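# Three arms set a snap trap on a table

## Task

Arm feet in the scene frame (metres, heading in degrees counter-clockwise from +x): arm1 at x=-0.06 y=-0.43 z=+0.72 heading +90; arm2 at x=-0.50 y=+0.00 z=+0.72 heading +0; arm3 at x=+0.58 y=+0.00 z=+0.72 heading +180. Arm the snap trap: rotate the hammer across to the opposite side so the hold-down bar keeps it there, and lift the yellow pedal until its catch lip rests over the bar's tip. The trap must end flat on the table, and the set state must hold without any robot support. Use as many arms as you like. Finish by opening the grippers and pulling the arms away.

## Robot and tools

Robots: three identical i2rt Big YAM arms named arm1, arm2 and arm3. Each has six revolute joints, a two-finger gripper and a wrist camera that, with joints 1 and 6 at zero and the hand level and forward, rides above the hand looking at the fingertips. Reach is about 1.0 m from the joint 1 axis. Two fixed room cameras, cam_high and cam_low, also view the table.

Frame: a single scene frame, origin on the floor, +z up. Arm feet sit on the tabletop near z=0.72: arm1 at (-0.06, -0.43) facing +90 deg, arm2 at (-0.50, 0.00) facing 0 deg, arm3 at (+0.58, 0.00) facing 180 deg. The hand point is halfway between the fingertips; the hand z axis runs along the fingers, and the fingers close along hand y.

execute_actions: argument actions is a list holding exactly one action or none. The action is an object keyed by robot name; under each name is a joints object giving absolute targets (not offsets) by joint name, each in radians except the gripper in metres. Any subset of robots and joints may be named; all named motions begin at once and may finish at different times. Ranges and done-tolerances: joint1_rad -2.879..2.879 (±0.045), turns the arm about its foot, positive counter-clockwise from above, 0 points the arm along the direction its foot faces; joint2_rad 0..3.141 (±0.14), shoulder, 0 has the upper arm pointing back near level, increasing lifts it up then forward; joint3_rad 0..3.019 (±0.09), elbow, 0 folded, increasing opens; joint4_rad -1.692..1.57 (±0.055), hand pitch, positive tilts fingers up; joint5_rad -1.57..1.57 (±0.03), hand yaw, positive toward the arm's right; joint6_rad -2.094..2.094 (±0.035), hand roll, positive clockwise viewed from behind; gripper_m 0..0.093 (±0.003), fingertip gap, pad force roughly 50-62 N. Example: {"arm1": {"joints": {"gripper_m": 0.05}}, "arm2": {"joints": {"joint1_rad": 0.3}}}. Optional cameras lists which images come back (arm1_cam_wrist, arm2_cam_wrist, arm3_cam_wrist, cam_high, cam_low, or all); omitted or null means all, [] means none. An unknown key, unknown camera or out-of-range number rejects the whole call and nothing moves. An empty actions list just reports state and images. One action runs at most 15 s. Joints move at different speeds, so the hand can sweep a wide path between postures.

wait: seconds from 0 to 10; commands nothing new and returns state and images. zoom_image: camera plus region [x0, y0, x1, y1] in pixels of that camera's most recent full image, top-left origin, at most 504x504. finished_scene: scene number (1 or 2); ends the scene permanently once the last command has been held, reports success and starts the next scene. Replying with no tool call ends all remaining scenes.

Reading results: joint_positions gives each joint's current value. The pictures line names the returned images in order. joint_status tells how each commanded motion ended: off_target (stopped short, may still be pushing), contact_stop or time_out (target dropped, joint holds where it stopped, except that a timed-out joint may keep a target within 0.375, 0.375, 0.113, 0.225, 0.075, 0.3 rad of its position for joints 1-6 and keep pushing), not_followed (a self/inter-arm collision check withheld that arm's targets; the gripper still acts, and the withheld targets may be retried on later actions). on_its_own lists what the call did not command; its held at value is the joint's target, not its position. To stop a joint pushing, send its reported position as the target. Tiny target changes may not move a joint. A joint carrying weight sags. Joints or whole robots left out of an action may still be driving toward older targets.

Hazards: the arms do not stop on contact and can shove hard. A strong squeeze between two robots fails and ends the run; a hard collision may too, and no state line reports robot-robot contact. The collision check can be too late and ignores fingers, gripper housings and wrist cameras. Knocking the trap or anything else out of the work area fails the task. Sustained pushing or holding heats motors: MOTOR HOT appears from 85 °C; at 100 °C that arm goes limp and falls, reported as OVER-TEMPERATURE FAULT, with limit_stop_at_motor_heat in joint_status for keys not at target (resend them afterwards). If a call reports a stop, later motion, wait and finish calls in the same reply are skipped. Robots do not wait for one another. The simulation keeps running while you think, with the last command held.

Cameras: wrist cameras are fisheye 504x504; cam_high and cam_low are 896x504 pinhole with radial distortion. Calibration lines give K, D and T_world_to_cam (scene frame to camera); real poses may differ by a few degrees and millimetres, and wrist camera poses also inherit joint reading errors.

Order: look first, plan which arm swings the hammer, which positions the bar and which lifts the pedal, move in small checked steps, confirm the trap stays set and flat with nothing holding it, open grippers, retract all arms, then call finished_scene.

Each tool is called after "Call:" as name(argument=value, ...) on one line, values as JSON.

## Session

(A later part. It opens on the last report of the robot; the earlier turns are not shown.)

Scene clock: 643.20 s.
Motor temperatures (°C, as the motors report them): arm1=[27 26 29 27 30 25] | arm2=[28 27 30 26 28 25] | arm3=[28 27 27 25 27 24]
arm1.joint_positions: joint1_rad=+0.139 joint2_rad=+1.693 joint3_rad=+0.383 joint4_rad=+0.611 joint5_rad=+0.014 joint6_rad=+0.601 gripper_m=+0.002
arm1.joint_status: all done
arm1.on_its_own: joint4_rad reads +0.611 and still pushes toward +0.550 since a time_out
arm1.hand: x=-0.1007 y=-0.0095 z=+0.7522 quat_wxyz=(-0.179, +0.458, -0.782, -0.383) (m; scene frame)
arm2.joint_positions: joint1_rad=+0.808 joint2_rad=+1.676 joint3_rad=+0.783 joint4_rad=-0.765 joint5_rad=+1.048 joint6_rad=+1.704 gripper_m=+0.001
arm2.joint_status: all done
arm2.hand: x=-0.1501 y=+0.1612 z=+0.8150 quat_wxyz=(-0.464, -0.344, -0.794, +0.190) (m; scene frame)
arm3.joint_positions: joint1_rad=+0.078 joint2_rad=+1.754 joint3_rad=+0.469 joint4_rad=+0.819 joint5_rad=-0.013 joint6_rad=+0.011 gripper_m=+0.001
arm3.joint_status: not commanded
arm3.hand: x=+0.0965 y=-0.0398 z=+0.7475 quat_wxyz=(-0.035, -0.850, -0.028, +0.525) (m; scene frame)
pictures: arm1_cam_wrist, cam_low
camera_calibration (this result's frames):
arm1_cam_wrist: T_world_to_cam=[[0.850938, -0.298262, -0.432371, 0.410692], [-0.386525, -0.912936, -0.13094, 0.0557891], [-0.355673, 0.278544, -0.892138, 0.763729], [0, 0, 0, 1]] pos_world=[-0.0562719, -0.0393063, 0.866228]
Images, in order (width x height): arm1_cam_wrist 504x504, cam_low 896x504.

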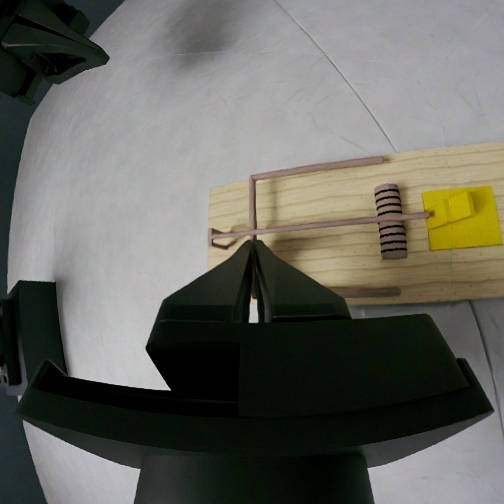

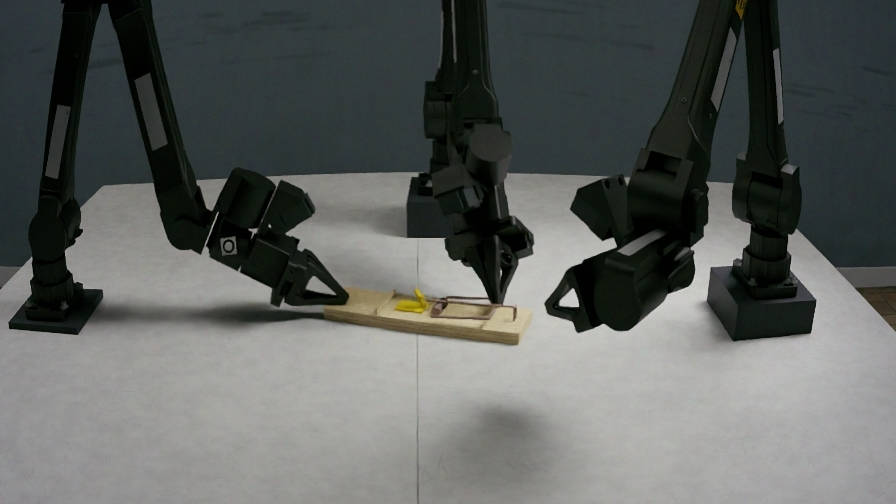

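Call:
execute_actions(actions=[{"arm3":{"joints":{"joint1_rad":0.05,"joint2_rad":1.62,"joint3_rad":0.62,"joint4_rad":0.55}},"arm2":{"joints":{"joint2_rad":1.0,"joint4_rad":-1.2,"joint5_rad":0}}}], cameras=[])

Call:
execute_actions(actions=[{"arm3":{"joints":{"joint2_rad":1.71,"joint3_rad":0.735,"joint4_rad":0.375}}}], cameras=["cam_low","arm1_cam_wrist","arm3_cam_wrist"])

Call:
zoom_image(camera="cam_low", region=[370, 260, 550, 350])

Scene clock: 666.03 s.
Motor temperatures (°C, as the motors report them): arm1=[27 26 28 27 30 25] | arm2=[28 28 30 26 28 25] | arm3=[28 27 27 25 27 24]
arm1.joint_positions: joint1_rad=+0.140 joint2_rad=+1.697 joint3_rad=+0.383 joint4_rad=+0.611 joint5_rad=+0.014 joint6_rad=+0.601 gripper_m=+0.002
arm1.joint_status: not commanded
arm1.on_its_own: joint4_rad reads +0.611 and still pushes toward +0.550 since a time_out
arm1.hand: x=-0.1012 y=-0.0102 z=+0.7507 quat_wxyz=(-0.178, +0.459, -0.782, -0.382) (m; scene frame)
arm2.joint_positions: joint1_rad=+0.807 joint2_rad=+0.998 joint3_rad=+0.783 joint4_rad=-1.190 joint5_rad=+0.004 joint6_rad=+1.705 gripper_m=+0.001
arm2.joint_status: all done
arm2.hand: x=-0.3040 y=+0.2122 z=+0.9340 quat_wxyz=(-0.025, -0.423, -0.903, -0.074) (m; scene frame)
arm3.joint_positions: joint1_rad=+0.063 joint2_rad=+1.623 joint3_rad=+0.589 joint4_rad=+0.559 joint5_rad=-0.018 joint6_rad=+0.011 gripper_m=+0.001
arm3.joint_status: all done
arm3.hand: x=+0.0577 y=-0.0348 z=+0.7983 quat_wxyz=(-0.033, -0.853, -0.023, +0.521) (m; scene frame)
pictures: none
No camera images: the call's "cameras" was empty. Leave "cameras" out to get every camera's image.

Scene clock: 666.87 s.
Motor temperatures (°C, as the motors report them): arm1=[27 26 28 27 30 25] | arm2=[28 27 30 26 28 25] | arm3=[28 27 27 25 27 24]
arm1.joint_positions: joint1_rad=+0.140 joint2_rad=+1.697 joint3_rad=+0.383 joint4_rad=+0.611 joint5_rad=+0.014 joint6_rad=+0.602 gripper_m=+0.002
arm1.joint_status: not commanded
arm1.on_its_own: joint4_rad reads +0.611 and still pushes toward +0.550 since a time_out
arm1.hand: x=-0.1012 y=-0.0102 z=+0.7507 quat_wxyz=(-0.178, +0.459, -0.782, -0.382) (m; scene frame)
arm2.joint_positions: joint1_rad=+0.807 joint2_rad=+0.998 joint3_rad=+0.783 joint4_rad=-1.190 joint5_rad=+0.004 joint6_rad=+1.705 gripper_m=+0.001
arm2.joint_status: not commanded
arm2.hand: x=-0.3040 y=+0.2122 z=+0.9340 quat_wxyz=(-0.025, -0.423, -0.903, -0.074) (m; scene frame)
arm3.joint_positions: joint1_rad=+0.063 joint2_rad=+1.717 joint3_rad=+0.701 joint4_rad=+0.393 joint5_rad=-0.018 joint6_rad=+0.011 gripper_m=+0.001
arm3.joint_status: all done
arm3.hand: x=+0.0361 y=-0.0367 z=+0.7611 quat_wxyz=(-0.032, -0.889, -0.024, +0.456) (m; scene frame)
pictures: arm1_cam_wrist, arm3_cam_wrist, cam_low
camera_calibration (this result's frames):
arm1_cam_wrist: T_world_to_cam=[[0.851046, -0.299089, -0.431587, 0.409676], [-0.385679, -0.913816, -0.127248, 0.0520987], [-0.356332, 0.274748, -0.893051, 0.762958], [0, 0, 0, 1]] pos_world=[-0.0566933, -0.0394833, 0.864801]
arm3_cam_wrist: T_world_to_cam=[[-0.063393, 0.997667, -0.0253478, 0.0572019], [0.946892, 0.0521049, -0.317303, 0.218221], [-0.315242, -0.0441164, -0.947985, 0.854601], [0, 0, 0, 1]] pos_world=[0.0664004, -0.0307368, 0.880842]
Images, in order (width x height): arm1_cam_wrist 504x504, arm3_cam_wrist 504x504, cam_low 896x504.

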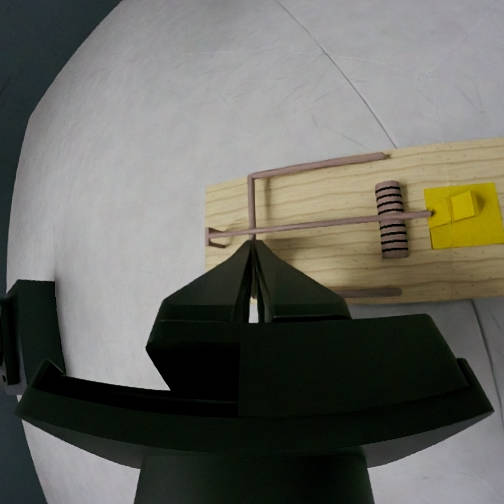

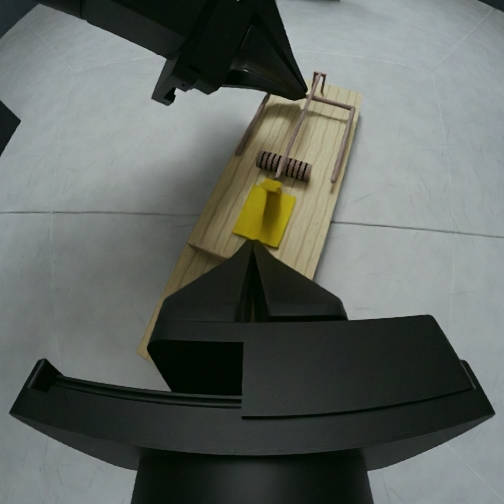

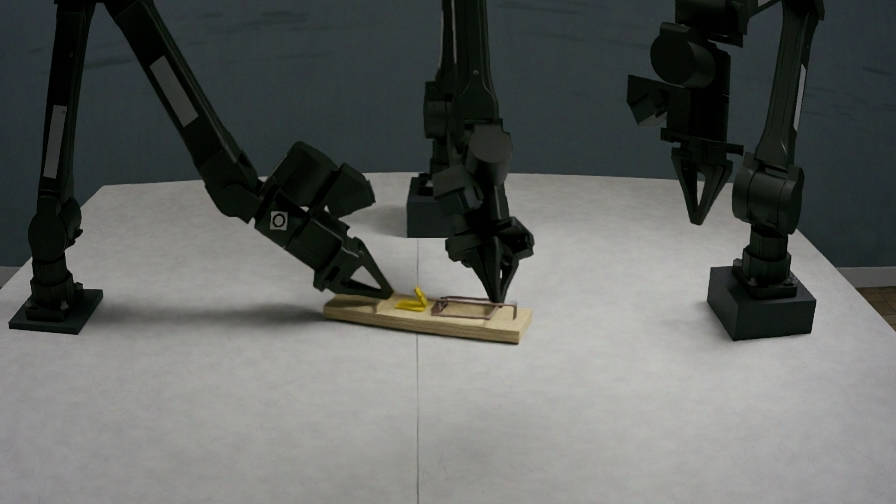

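Region (370, 260, 550, 350) of cam_low's 896x504 image, scaled by 2.800, with more detail than that image has.

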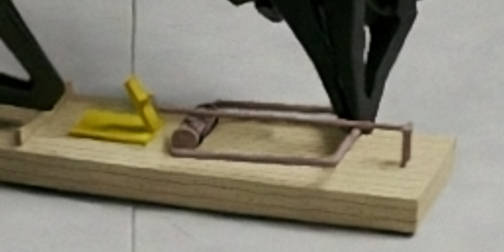

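Call:
execute_actions(actions=[{"arm3":{"joints":{"joint1_rad":0.035,"joint2_rad":1.72,"joint3_rad":0.795,"joint4_rad":0.345}}}], cameras=["cam_low","arm3_cam_wrist"])

Call:
zoom_image(camera="cam_low", region=[370, 260, 550, 350])

Scene clock: 681.87 s.
Motor temperatures (°C, as the motors report them): arm1=[27 26 28 27 30 25] | arm2=[28 27 32 26 28 25] | arm3=[28 27 28 25 27 24]
arm1.joint_positions: joint1_rad=+0.140 joint2_rad=+1.697 joint3_rad=+0.383 joint4_rad=+0.611 joint5_rad=+0.014 joint6_rad=+0.602 gripper_m=+0.002
arm1.joint_status: not commanded
arm1.on_its_own: joint4_rad reads +0.611 and still pushes toward +0.550 since a time_out
arm1.hand: x=-0.1012 y=-0.0102 z=+0.7507 quat_wxyz=(-0.178, +0.459, -0.782, -0.382) (m; scene frame)
arm2.joint_positions: joint1_rad=+0.807 joint2_rad=+0.998 joint3_rad=+0.783 joint4_rad=-1.190 joint5_rad=+0.004 joint6_rad=+1.705 gripper_m=+0.001
arm2.joint_status: not commanded
arm2.hand: x=-0.3040 y=+0.2122 z=+0.9340 quat_wxyz=(-0.025, -0.423, -0.903, -0.074) (m; scene frame)
arm3.joint_positions: joint1_rad=+0.046 joint2_rad=+1.718 joint3_rad=+0.754 joint4_rad=+0.354 joint5_rad=-0.018 joint6_rad=+0.011 gripper_m=+0.001
arm3.joint_status: all done
arm3.hand: x=+0.0169 y=-0.0284 z=+0.7740 quat_wxyz=(-0.028, -0.886, -0.017, +0.462) (m; scene frame)
pictures: arm3_cam_wrist, cam_low
camera_calibration (this result's frames):
arm3_cam_wrist: T_world_to_cam=[[-0.0471468, 0.998566, -0.025365, 0.0478502], [0.943642, 0.036197, -0.328982, 0.248699], [-0.327592, -0.0394459, -0.943995, 0.858437], [0, 0, 0, 1]] pos_world=[0.0487907, -0.0229219, 0.893392]
Images, in order (width x height): arm3_cam_wrist 504x504, cam_low 896x504.

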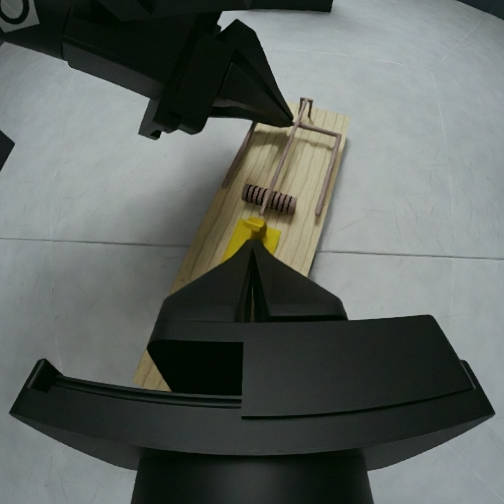

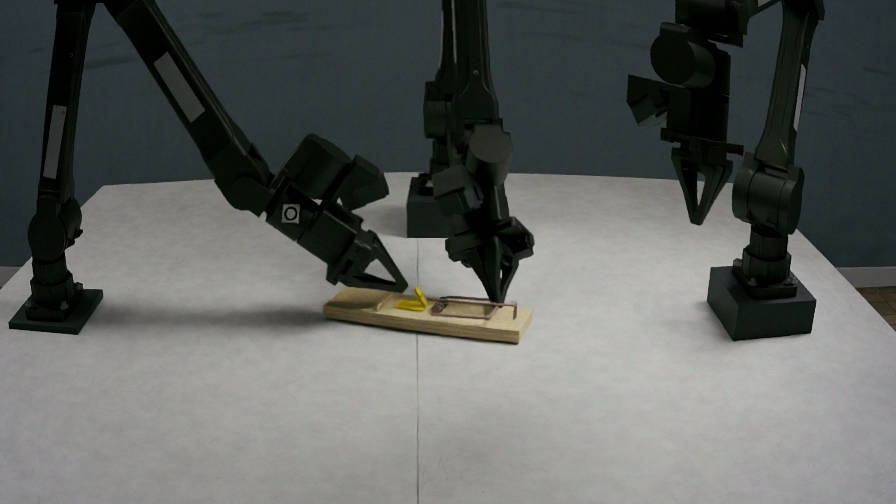

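Region (370, 260, 550, 350) of cam_low's 896x504 image, scaled by 2.800, with more detail than that image has.

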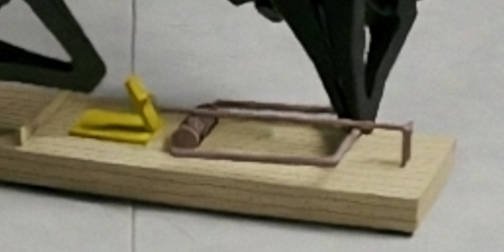

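Call:
execute_actions(actions=[{"arm3":{"joints":{"joint1_rad":0.028,"joint2_rad":1.76,"joint3_rad":0.843,"joint4_rad":0.335}}}], cameras=["cam_low","arm3_cam_wrist"])

Call:
zoom_image(camera="cam_low", region=[370, 260, 490, 330])

Scene clock: 694.53 s.
Motor temperatures (°C, as the motors report them): arm1=[27 26 28 27 30 25] | arm2=[28 27 32 26 27 25] | arm3=[28 27 29 25 27 24]
arm1.joint_positions: joint1_rad=+0.140 joint2_rad=+1.697 joint3_rad=+0.383 joint4_rad=+0.611 joint5_rad=+0.014 joint6_rad=+0.602 gripper_m=+0.002
arm1.joint_status: not commanded
arm1.on_its_own: joint4_rad reads +0.611 and still pushes toward +0.550 since a time_out
arm1.hand: x=-0.1012 y=-0.0102 z=+0.7507 quat_wxyz=(-0.178, +0.459, -0.782, -0.382) (m; scene frame)
arm2.joint_positions: joint1_rad=+0.807 joint2_rad=+0.998 joint3_rad=+0.783 joint4_rad=-1.190 joint5_rad=+0.004 joint6_rad=+1.705 gripper_m=+0.001
arm2.joint_status: not commanded
arm2.hand: x=-0.3040 y=+0.2122 z=+0.9340 quat_wxyz=(-0.025, -0.423, -0.903, -0.074) (m; scene frame)
arm3.joint_positions: joint1_rad=+0.039 joint2_rad=+1.761 joint3_rad=+0.797 joint4_rad=+0.345 joint5_rad=-0.015 joint6_rad=+0.011 gripper_m=+0.001
arm3.joint_status: all done
arm3.hand: x=+0.0024 y=-0.0243 z=+0.7664 quat_wxyz=(-0.025, -0.889, -0.013, +0.458) (m; scene frame)
pictures: arm3_cam_wrist, cam_low
camera_calibration (this result's frames):
arm3_cam_wrist: T_world_to_cam=[[-0.0372533, 0.999022, -0.0238276, 0.0417063], [0.947068, 0.0276875, -0.319837, 0.252475], [-0.318865, -0.0344813, -0.947173, 0.849213], [0, 0, 0, 1]] pos_world=[0.0332271, -0.019374, 0.886096]
Images, in order (width x height): arm3_cam_wrist 504x504, cam_low 896x504.

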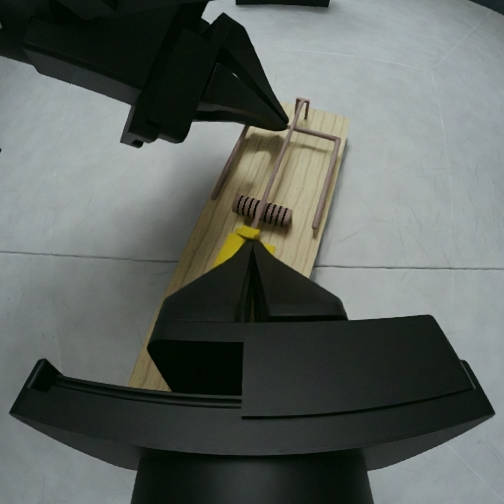

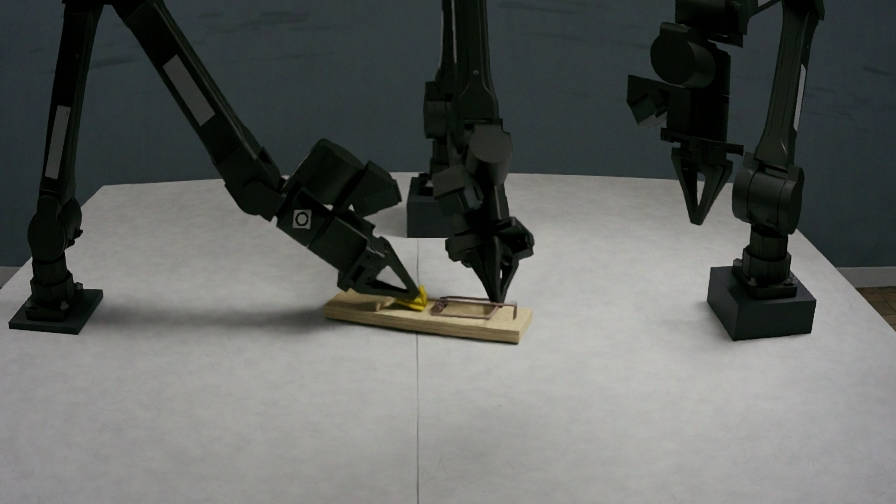

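Region (370, 260, 490, 330) of cam_low's 896x504 image, scaled by 4.200, with more detail than that image has; it fills the top 294 rows of this view, and the rest is white.

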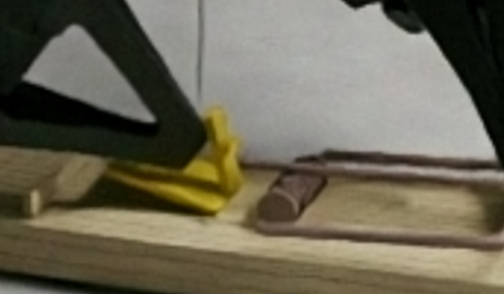

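Call:
execute_actions(actions=[{"arm3":{"joints":{"joint1_rad":0.05,"joint3_rad":0.858}}}], cameras=["cam_low","arm3_cam_wrist","arm1_cam_wrist"])

Call:
zoom_image(camera="cam_low", region=[370, 260, 490, 330])

Scene clock: 702.07 s.
Motor temperatures (°C, as the motors report them): arm1=[27 25 28 27 30 25] | arm2=[28 27 33 26 27 25] | arm3=[28 28 29 25 27 24]
arm1.joint_positions: joint1_rad=+0.140 joint2_rad=+1.697 joint3_rad=+0.383 joint4_rad=+0.611 joint5_rad=+0.014 joint6_rad=+0.602 gripper_m=+0.002
arm1.joint_status: not commanded
arm1.on_its_own: joint4_rad reads +0.611 and still pushes toward +0.550 since a time_out
arm1.hand: x=-0.1012 y=-0.0102 z=+0.7507 quat_wxyz=(-0.178, +0.459, -0.782, -0.382) (m; scene frame)
arm2.joint_positions: joint1_rad=+0.807 joint2_rad=+0.998 joint3_rad=+0.783 joint4_rad=-1.190 joint5_rad=+0.004 joint6_rad=+1.705 gripper_m=+0.001
arm2.joint_status: not commanded
arm2.hand: x=-0.3040 y=+0.2122 z=+0.9340 quat_wxyz=(-0.025, -0.423, -0.903, -0.074) (m; scene frame)
arm3.joint_positions: joint1_rad=+0.039 joint2_rad=+1.761 joint3_rad=+0.805 joint4_rad=+0.342 joint5_rad=-0.013 joint6_rad=+0.011 gripper_m=+0.001
arm3.joint_status: all done
arm3.hand: x=-0.0011 y=-0.0241 z=+0.7694 quat_wxyz=(-0.024, -0.887, -0.012, +0.461) (m; scene frame)
pictures: arm1_cam_wrist, arm3_cam_wrist, cam_low
camera_calibration (this result's frames):
arm1_cam_wrist: T_world_to_cam=[[0.851046, -0.299089, -0.431587, 0.409676], [-0.385679, -0.913816, -0.127248, 0.0520987], [-0.356332, 0.274748, -0.893051, 0.762958], [0, 0, 0, 1]] pos_world=[-0.0566933, -0.0394833, 0.864801]
arm3_cam_wrist: T_world_to_cam=[[-0.035749, 0.999102, -0.0227429, 0.0405815], [0.945138, 0.0264063, -0.325602, 0.261171], [-0.32471, -0.0331351, -0.945233, 0.849532], [0, 0, 0, 1]] pos_world=[0.030459, -0.0192923, 0.888967]
Images, in order (width x height): arm1_cam_wrist 504x504, arm3_cam_wrist 504x504, cam_low 896x504.

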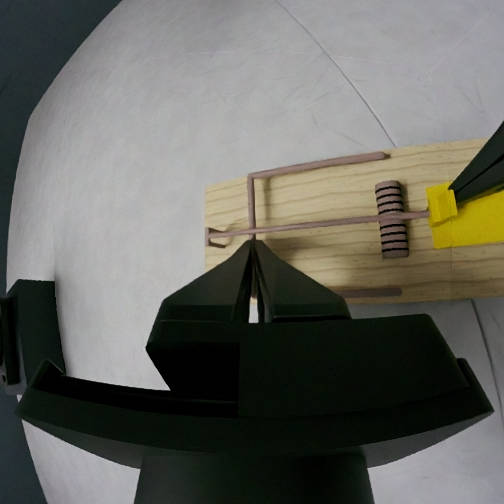

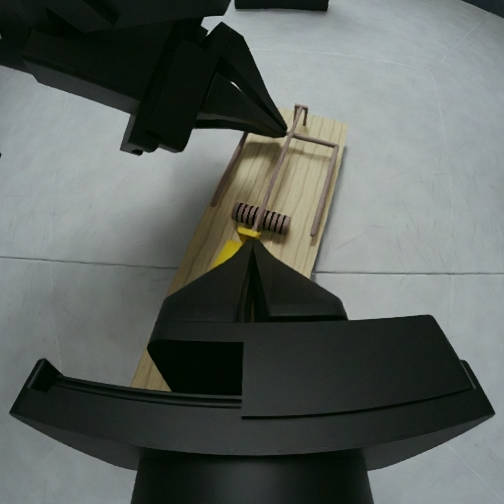

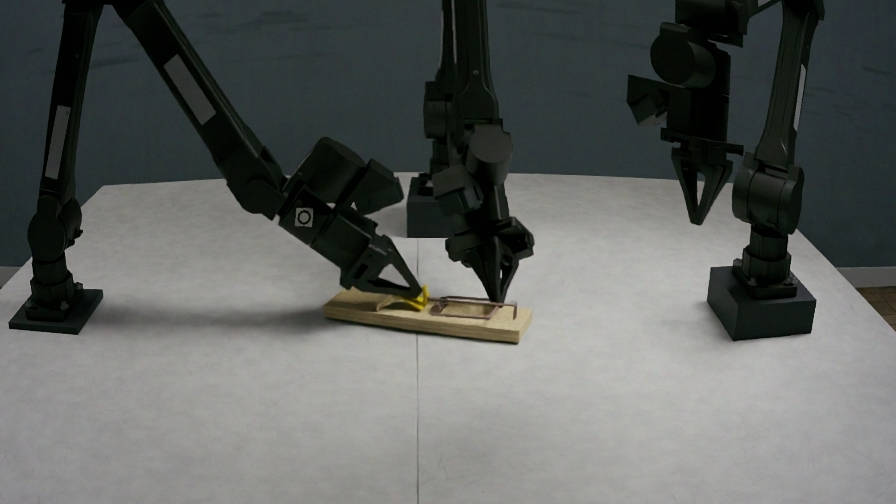

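Region (370, 260, 490, 330) of cam_low's 896x504 image, scaled by 4.200, with more detail than that image has; it fills the top 294 rows of this view, and the rest is white.

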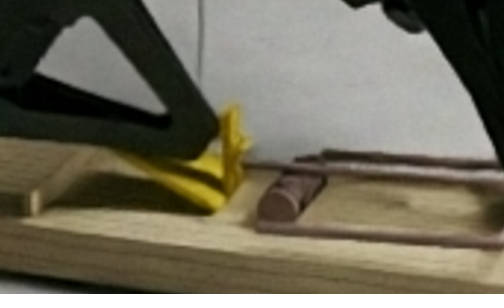

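Call:
execute_actions(actions=[{"arm1":{"joints":{"joint2_rad":1.72,"joint3_rad":0.355,"joint4_rad":0.59}}}], cameras=["cam_low","arm1_cam_wrist"])

Call:
zoom_image(camera="cam_low", region=[370, 260, 530, 340])

Scene clock: 712.07 s.
Motor temperatures (°C, as the motors report them): arm1=[27 25 28 27 30 25] | arm2=[28 27 33 26 27 25] | arm3=[28 28 30 25 27 24]
arm1.joint_positions: joint1_rad=+0.142 joint2_rad=+1.684 joint3_rad=+0.380 joint4_rad=+0.619 joint5_rad=+0.013 joint6_rad=+0.602 gripper_m=+0.002
arm1.joint_status: all done
arm1.hand: x=-0.1021 y=-0.0089 z=+0.7561 quat_wxyz=(-0.180, +0.458, -0.779, -0.389) (m; scene frame)
arm2.joint_positions: joint1_rad=+0.807 joint2_rad=+0.998 joint3_rad=+0.783 joint4_rad=-1.190 joint5_rad=+0.004 joint6_rad=+1.705 gripper_m=+0.001
arm2.joint_status: not commanded
arm2.hand: x=-0.3040 y=+0.2122 z=+0.9340 quat_wxyz=(-0.025, -0.423, -0.903, -0.074) (m; scene frame)
arm3.joint_positions: joint1_rad=+0.039 joint2_rad=+1.761 joint3_rad=+0.806 joint4_rad=+0.342 joint5_rad=-0.014 joint6_rad=+0.011 gripper_m=+0.001
arm3.joint_status: not commanded
arm3.hand: x=-0.0015 y=-0.0244 z=+0.7699 quat_wxyz=(-0.024, -0.887, -0.012, +0.461) (m; scene frame)
pictures: arm1_cam_wrist, cam_low
camera_calibration (this result's frames):
arm1_cam_wrist: T_world_to_cam=[[0.85064, -0.29012, -0.438454, 0.418402], [-0.383974, -0.91249, -0.141161, 0.0642743], [-0.359131, 0.288432, -0.887599, 0.762856], [0, 0, 0, 1]] pos_world=[-0.0572643, -0.0399956, 0.869634]
Images, in order (width x height): arm1_cam_wrist 504x504, cam_low 896x504.

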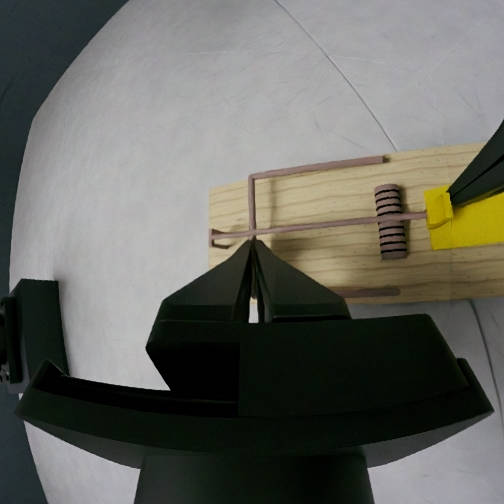

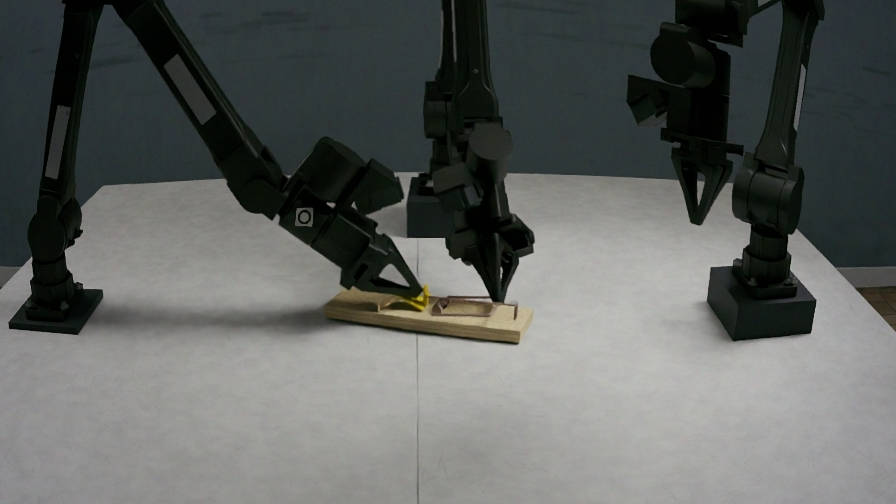

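Region (370, 260, 530, 340) of cam_low's 896x504 image, scaled by 3.150, with more detail than that image has.

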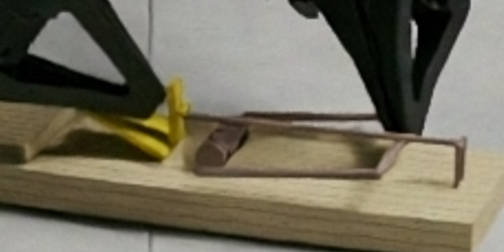

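Call:
execute_actions(actions=[{"arm1":{"joints":{"joint1_rad":0.142,"joint2_rad":1.69,"joint3_rad":0.38,"joint4_rad":0.615,"joint5_rad":0.013,"joint6_rad":0.602}}}], cameras=["arm1_cam_wrist"])

Call:
execute_actions(actions=[{"arm1":{"joints":{"gripper_m":0.012}},"arm3":{"joints":{"joint2_rad":1.72}}}], cameras=["cam_low","arm1_cam_wrist"])

Call:
zoom_image(camera="cam_low", region=[370, 260, 530, 340])

Scene clock: 722.23 s.
Motor temperatures (°C, as the motors report them): arm1=[27 26 28 27 30 25] | arm2=[28 27 33 26 27 25] | arm3=[28 28 30 25 27 24]
arm1.joint_positions: joint1_rad=+0.142 joint2_rad=+1.683 joint3_rad=+0.380 joint4_rad=+0.619 joint5_rad=+0.014 joint6_rad=+0.601 gripper_m=+0.002
arm1.joint_status: all done
arm1.hand: x=-0.1018 y=-0.0087 z=+0.7565 quat_wxyz=(-0.181, +0.458, -0.779, -0.389) (m; scene frame)
arm2.joint_positions: joint1_rad=+0.807 joint2_rad=+0.998 joint3_rad=+0.783 joint4_rad=-1.190 joint5_rad=+0.004 joint6_rad=+1.705 gripper_m=+0.001
arm2.joint_status: not commanded
arm2.hand: x=-0.3040 y=+0.2122 z=+0.9340 quat_wxyz=(-0.025, -0.423, -0.903, -0.074) (m; scene frame)
arm3.joint_positions: joint1_rad=+0.039 joint2_rad=+1.761 joint3_rad=+0.806 joint4_rad=+0.342 joint5_rad=-0.014 joint6_rad=+0.011 gripper_m=+0.001
arm3.joint_status: not commanded
arm3.hand: x=-0.0015 y=-0.0245 z=+0.7699 quat_wxyz=(-0.025, -0.887, -0.013, +0.461) (m; scene frame)
pictures: arm1_cam_wrist
camera_calibration (this result's frames):
arm1_cam_wrist: T_world_to_cam=[[0.85086, -0.290382, -0.437853, 0.417983], [-0.384684, -0.911945, -0.142741, 0.0657349], [-0.357849, 0.289888, -0.887643, 0.763399], [0, 0, 0, 1]] pos_world=[-0.0571762, -0.0399789, 0.870024]
Images, in order (width x height): arm1_cam_wrist 504x504.

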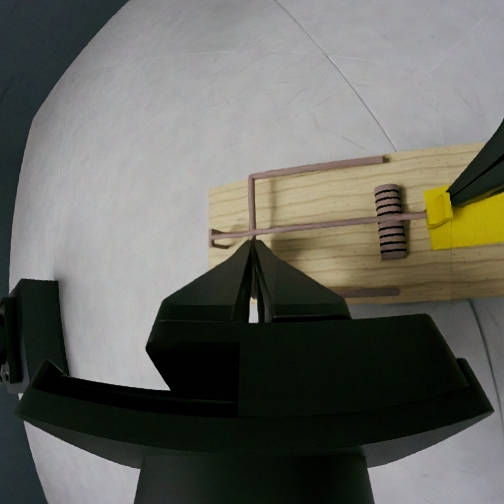

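Scene clock: 722.97 s.
Motor temperatures (°C, as the motors report them): arm1=[27 26 28 27 30 25] | arm2=[28 27 33 26 27 25] | arm3=[28 28 30 25 27 24]
arm1.joint_positions: joint1_rad=+0.142 joint2_rad=+1.681 joint3_rad=+0.380 joint4_rad=+0.621 joint5_rad=+0.014 joint6_rad=+0.601 gripper_m=+0.012
arm1.joint_status: all done
arm1.hand: x=-0.1020 y=-0.0080 z=+0.7579 quat_wxyz=(-0.182, +0.457, -0.778, -0.391) (m; scene frame)
arm2.joint_positions: joint1_rad=+0.807 joint2_rad=+0.998 joint3_rad=+0.783 joint4_rad=-1.190 joint5_rad=+0.004 joint6_rad=+1.705 gripper_m=+0.001
arm2.joint_status: not commanded
arm2.hand: x=-0.3040 y=+0.2122 z=+0.9340 quat_wxyz=(-0.025, -0.423, -0.903, -0.074) (m; scene frame)
arm3.joint_positions: joint1_rad=+0.039 joint2_rad=+1.735 joint3_rad=+0.810 joint4_rad=+0.341 joint5_rad=-0.014 joint6_rad=+0.011 gripper_m=+0.001
arm3.joint_status: all done
arm3.hand: x=-0.0053 y=-0.0244 z=+0.7858 quat_wxyz=(-0.025, -0.880, -0.012, +0.474) (m; scene frame)
pictures: arm1_cam_wrist, cam_low
camera_calibration (this result's frames):
arm1_cam_wrist: T_world_to_cam=[[0.850596, -0.287942, -0.439973, 0.420573], [-0.384328, -0.911501, -0.146482, 0.0693742], [-0.358858, 0.293691, -0.885983, 0.763077], [0, 0, 0, 1]] pos_world=[-0.0572395, -0.0397735, 0.871276]
Images, in order (width x height): arm1_cam_wrist 504x504, cam_low 896x504.

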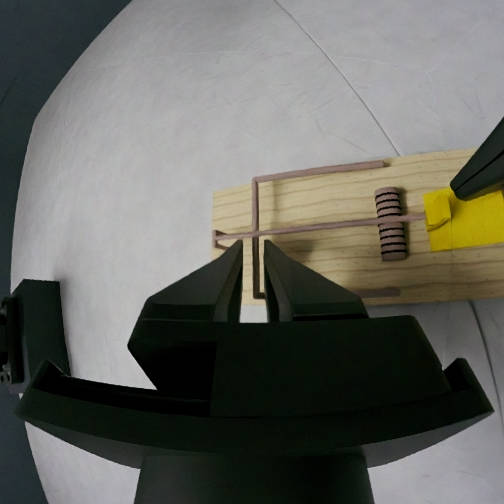

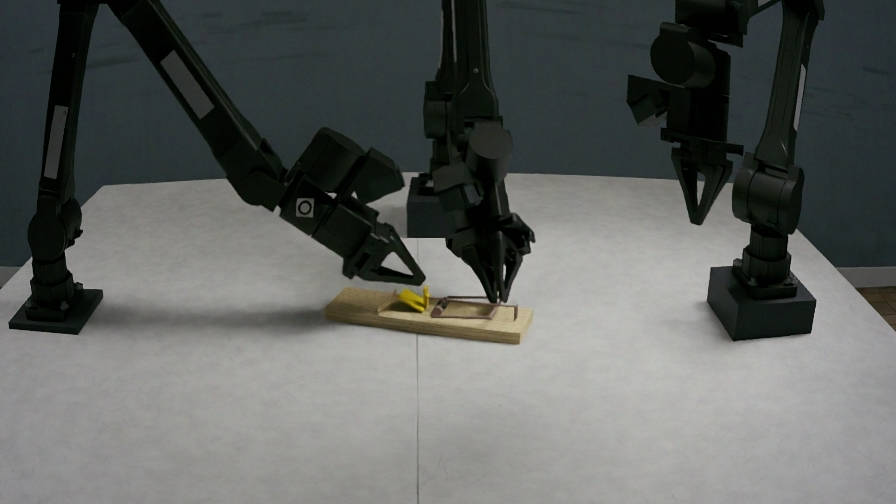

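Region (370, 260, 530, 340) of cam_low's 896x504 image, scaled by 3.150, with more detail than that image has.

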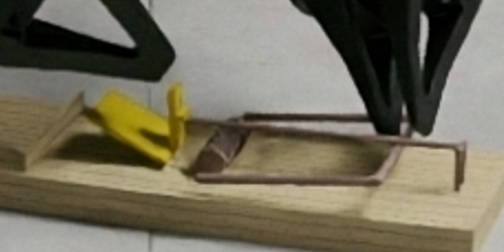

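Call:
execute_actions(actions=[{"arm1":{"joints":{"joint2_rad":1.62,"joint3_rad":0.33}},"arm3":{"joints":{"joint2_rad":1.45,"joint3_rad":0.76}}}], cameras=["arm1_cam_wrist"])

Call:
execute_actions(actions=[{"arm1":{"joints":{"joint2_rad":1.0}},"arm3":{"joints":{"joint1_rad":-0.3,"joint2_rad":0.9,"joint3_rad":0.6,"joint4_rad":-0.5}}}], cameras=["cam_low"])

Scene clock: 734.63 s.
Motor temperatures (°C, as the motors report them): arm1=[27 26 28 27 30 25] | arm2=[28 27 33 26 27 25] | arm3=[28 28 30 25 27 24]
arm1.joint_positions: joint1_rad=+0.142 joint2_rad=+1.627 joint3_rad=+0.336 joint4_rad=+0.621 joint5_rad=+0.014 joint6_rad=+0.601 gripper_m=+0.012
arm1.joint_status: all done
arm1.hand: x=-0.1004 y=-0.0230 z=+0.7661 quat_wxyz=(-0.184, +0.456, -0.776, -0.395) (m; scene frame)
arm2.joint_positions: joint1_rad=+0.807 joint2_rad=+0.998 joint3_rad=+0.783 joint4_rad=-1.190 joint5_rad=+0.004 joint6_rad=+1.705 gripper_m=+0.001
arm2.joint_status: not commanded
arm2.hand: x=-0.3040 y=+0.2122 z=+0.9340 quat_wxyz=(-0.025, -0.423, -0.903, -0.074) (m; scene frame)
arm3.joint_positions: joint1_rad=+0.039 joint2_rad=+1.448 joint3_rad=+0.753 joint4_rad=+0.339 joint5_rad=-0.014 joint6_rad=+0.011 gripper_m=+0.001
arm3.joint_status: all done
arm3.hand: x=+0.0138 y=-0.0217 z=+0.9176 quat_wxyz=(-0.026, -0.821, -0.012, +0.570) (m; scene frame)
pictures: arm1_cam_wrist
camera_calibration (this result's frames):
arm1_cam_wrist: T_world_to_cam=[[0.850123, -0.283842, -0.443537, 0.421207], [-0.384575, -0.910033, -0.154734, 0.0639219], [-0.359713, 0.302116, -0.882798, 0.772935], [0, 0, 0, 1]] pos_world=[-0.0554601, -0.0557889, 0.879057]
Images, in order (width x height): arm1_cam_wrist 504x504.

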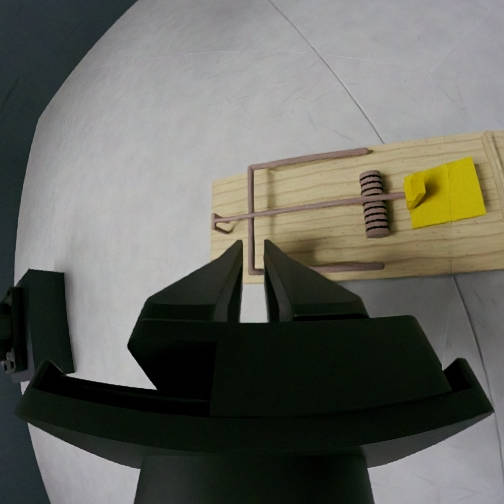

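Scene clock: 736.10 s.
Motor temperatures (°C, as the motors report them): arm1=[27 26 29 27 30 25] | arm2=[28 27 33 26 27 25] | arm3=[28 28 30 25 27 24]
arm1.joint_positions: joint1_rad=+0.142 joint2_rad=+1.000 joint3_rad=+0.336 joint4_rad=+0.621 joint5_rad=+0.014 joint6_rad=+0.601 gripper_m=+0.012
arm1.joint_status: all done
arm1.hand: x=-0.0988 y=-0.0112 z=+1.0210 quat_wxyz=(-0.291, +0.362, -0.624, -0.628) (m; scene frame)
arm2.joint_positions: joint1_rad=+0.807 joint2_rad=+0.998 joint3_rad=+0.783 joint4_rad=-1.190 joint5_rad=+0.004 joint6_rad=+1.705 gripper_m=+0.001
arm2.joint_status: not commanded
arm2.hand: x=-0.3040 y=+0.2122 z=+0.9340 quat_wxyz=(-0.025, -0.423, -0.903, -0.074) (m; scene frame)
arm3.joint_positions: joint1_rad=-0.294 joint2_rad=+0.896 joint3_rad=+0.591 joint4_rad=-0.490 joint5_rad=-0.015 joint6_rad=+0.010 gripper_m=+0.001
arm3.joint_status: all done
arm3.hand: x=+0.2206 y=+0.1090 z=+0.9100 quat_wxyz=(+0.039, -0.916, +0.140, +0.375) (m; scene frame)
pictures: cam_low
Images, in order (width x height): cam_low 896x504.

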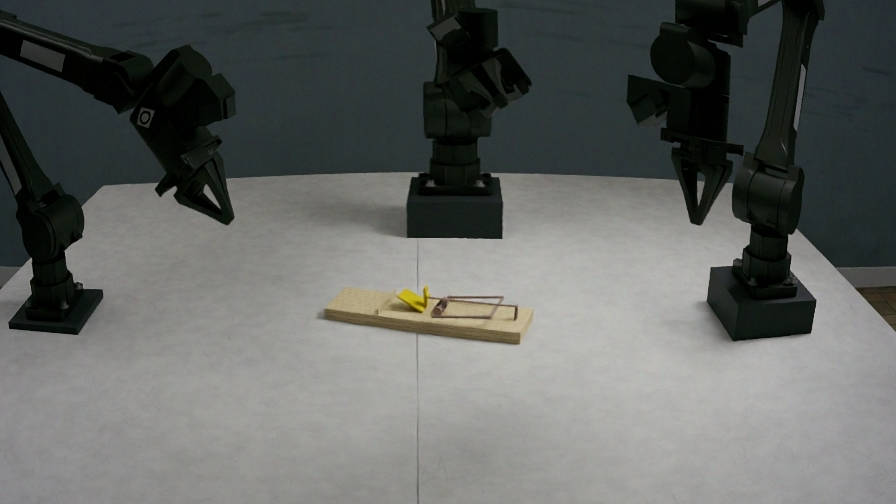

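Call:
execute_actions(actions=[], cameras=["cam_low"])

Call:
finished_scene(scene=1)

Scene clock: 764.93 s.
Motor temperatures (°C, as the motors report them): arm1=[27 26 30 27 29 25] | arm2=[28 27 34 26 27 25] | arm3=[28 27 31 25 27 24]
arm1.joint_positions: joint1_rad=+0.142 joint2_rad=+1.000 joint3_rad=+0.336 joint4_rad=+0.621 joint5_rad=+0.014 joint6_rad=+0.601 gripper_m=+0.012
arm1.joint_status: all done
arm1.hand: x=-0.0988 y=-0.0112 z=+1.0210 quat_wxyz=(-0.291, +0.362, -0.624, -0.628) (m; scene frame)
arm2.joint_positions: joint1_rad=+0.807 joint2_rad=+0.998 joint3_rad=+0.783 joint4_rad=-1.190 joint5_rad=+0.004 joint6_rad=+1.705 gripper_m=+0.001
arm2.joint_status: not commanded
arm2.hand: x=-0.3040 y=+0.2122 z=+0.9340 quat_wxyz=(-0.025, -0.423, -0.903, -0.074) (m; scene frame)
arm3.joint_positions: joint1_rad=-0.294 joint2_rad=+0.896 joint3_rad=+0.591 joint4_rad=-0.490 joint5_rad=-0.015 joint6_rad=+0.010 gripper_m=+0.001
arm3.joint_status: all done
arm3.hand: x=+0.2206 y=+0.1090 z=+0.9100 quat_wxyz=(+0.039, -0.916, +0.140, +0.375) (m; scene frame)
pictures: cam_low
Images, in order (width x height): cam_low 896x504.

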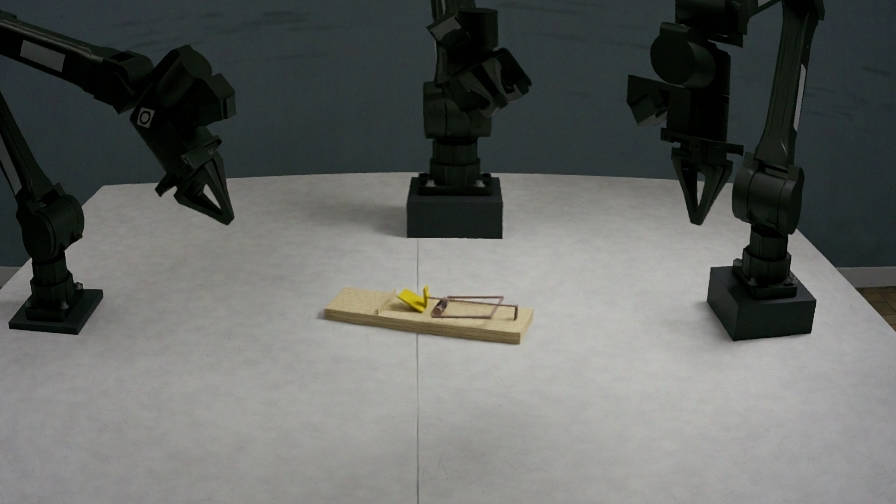

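The scene is finished: the task was done.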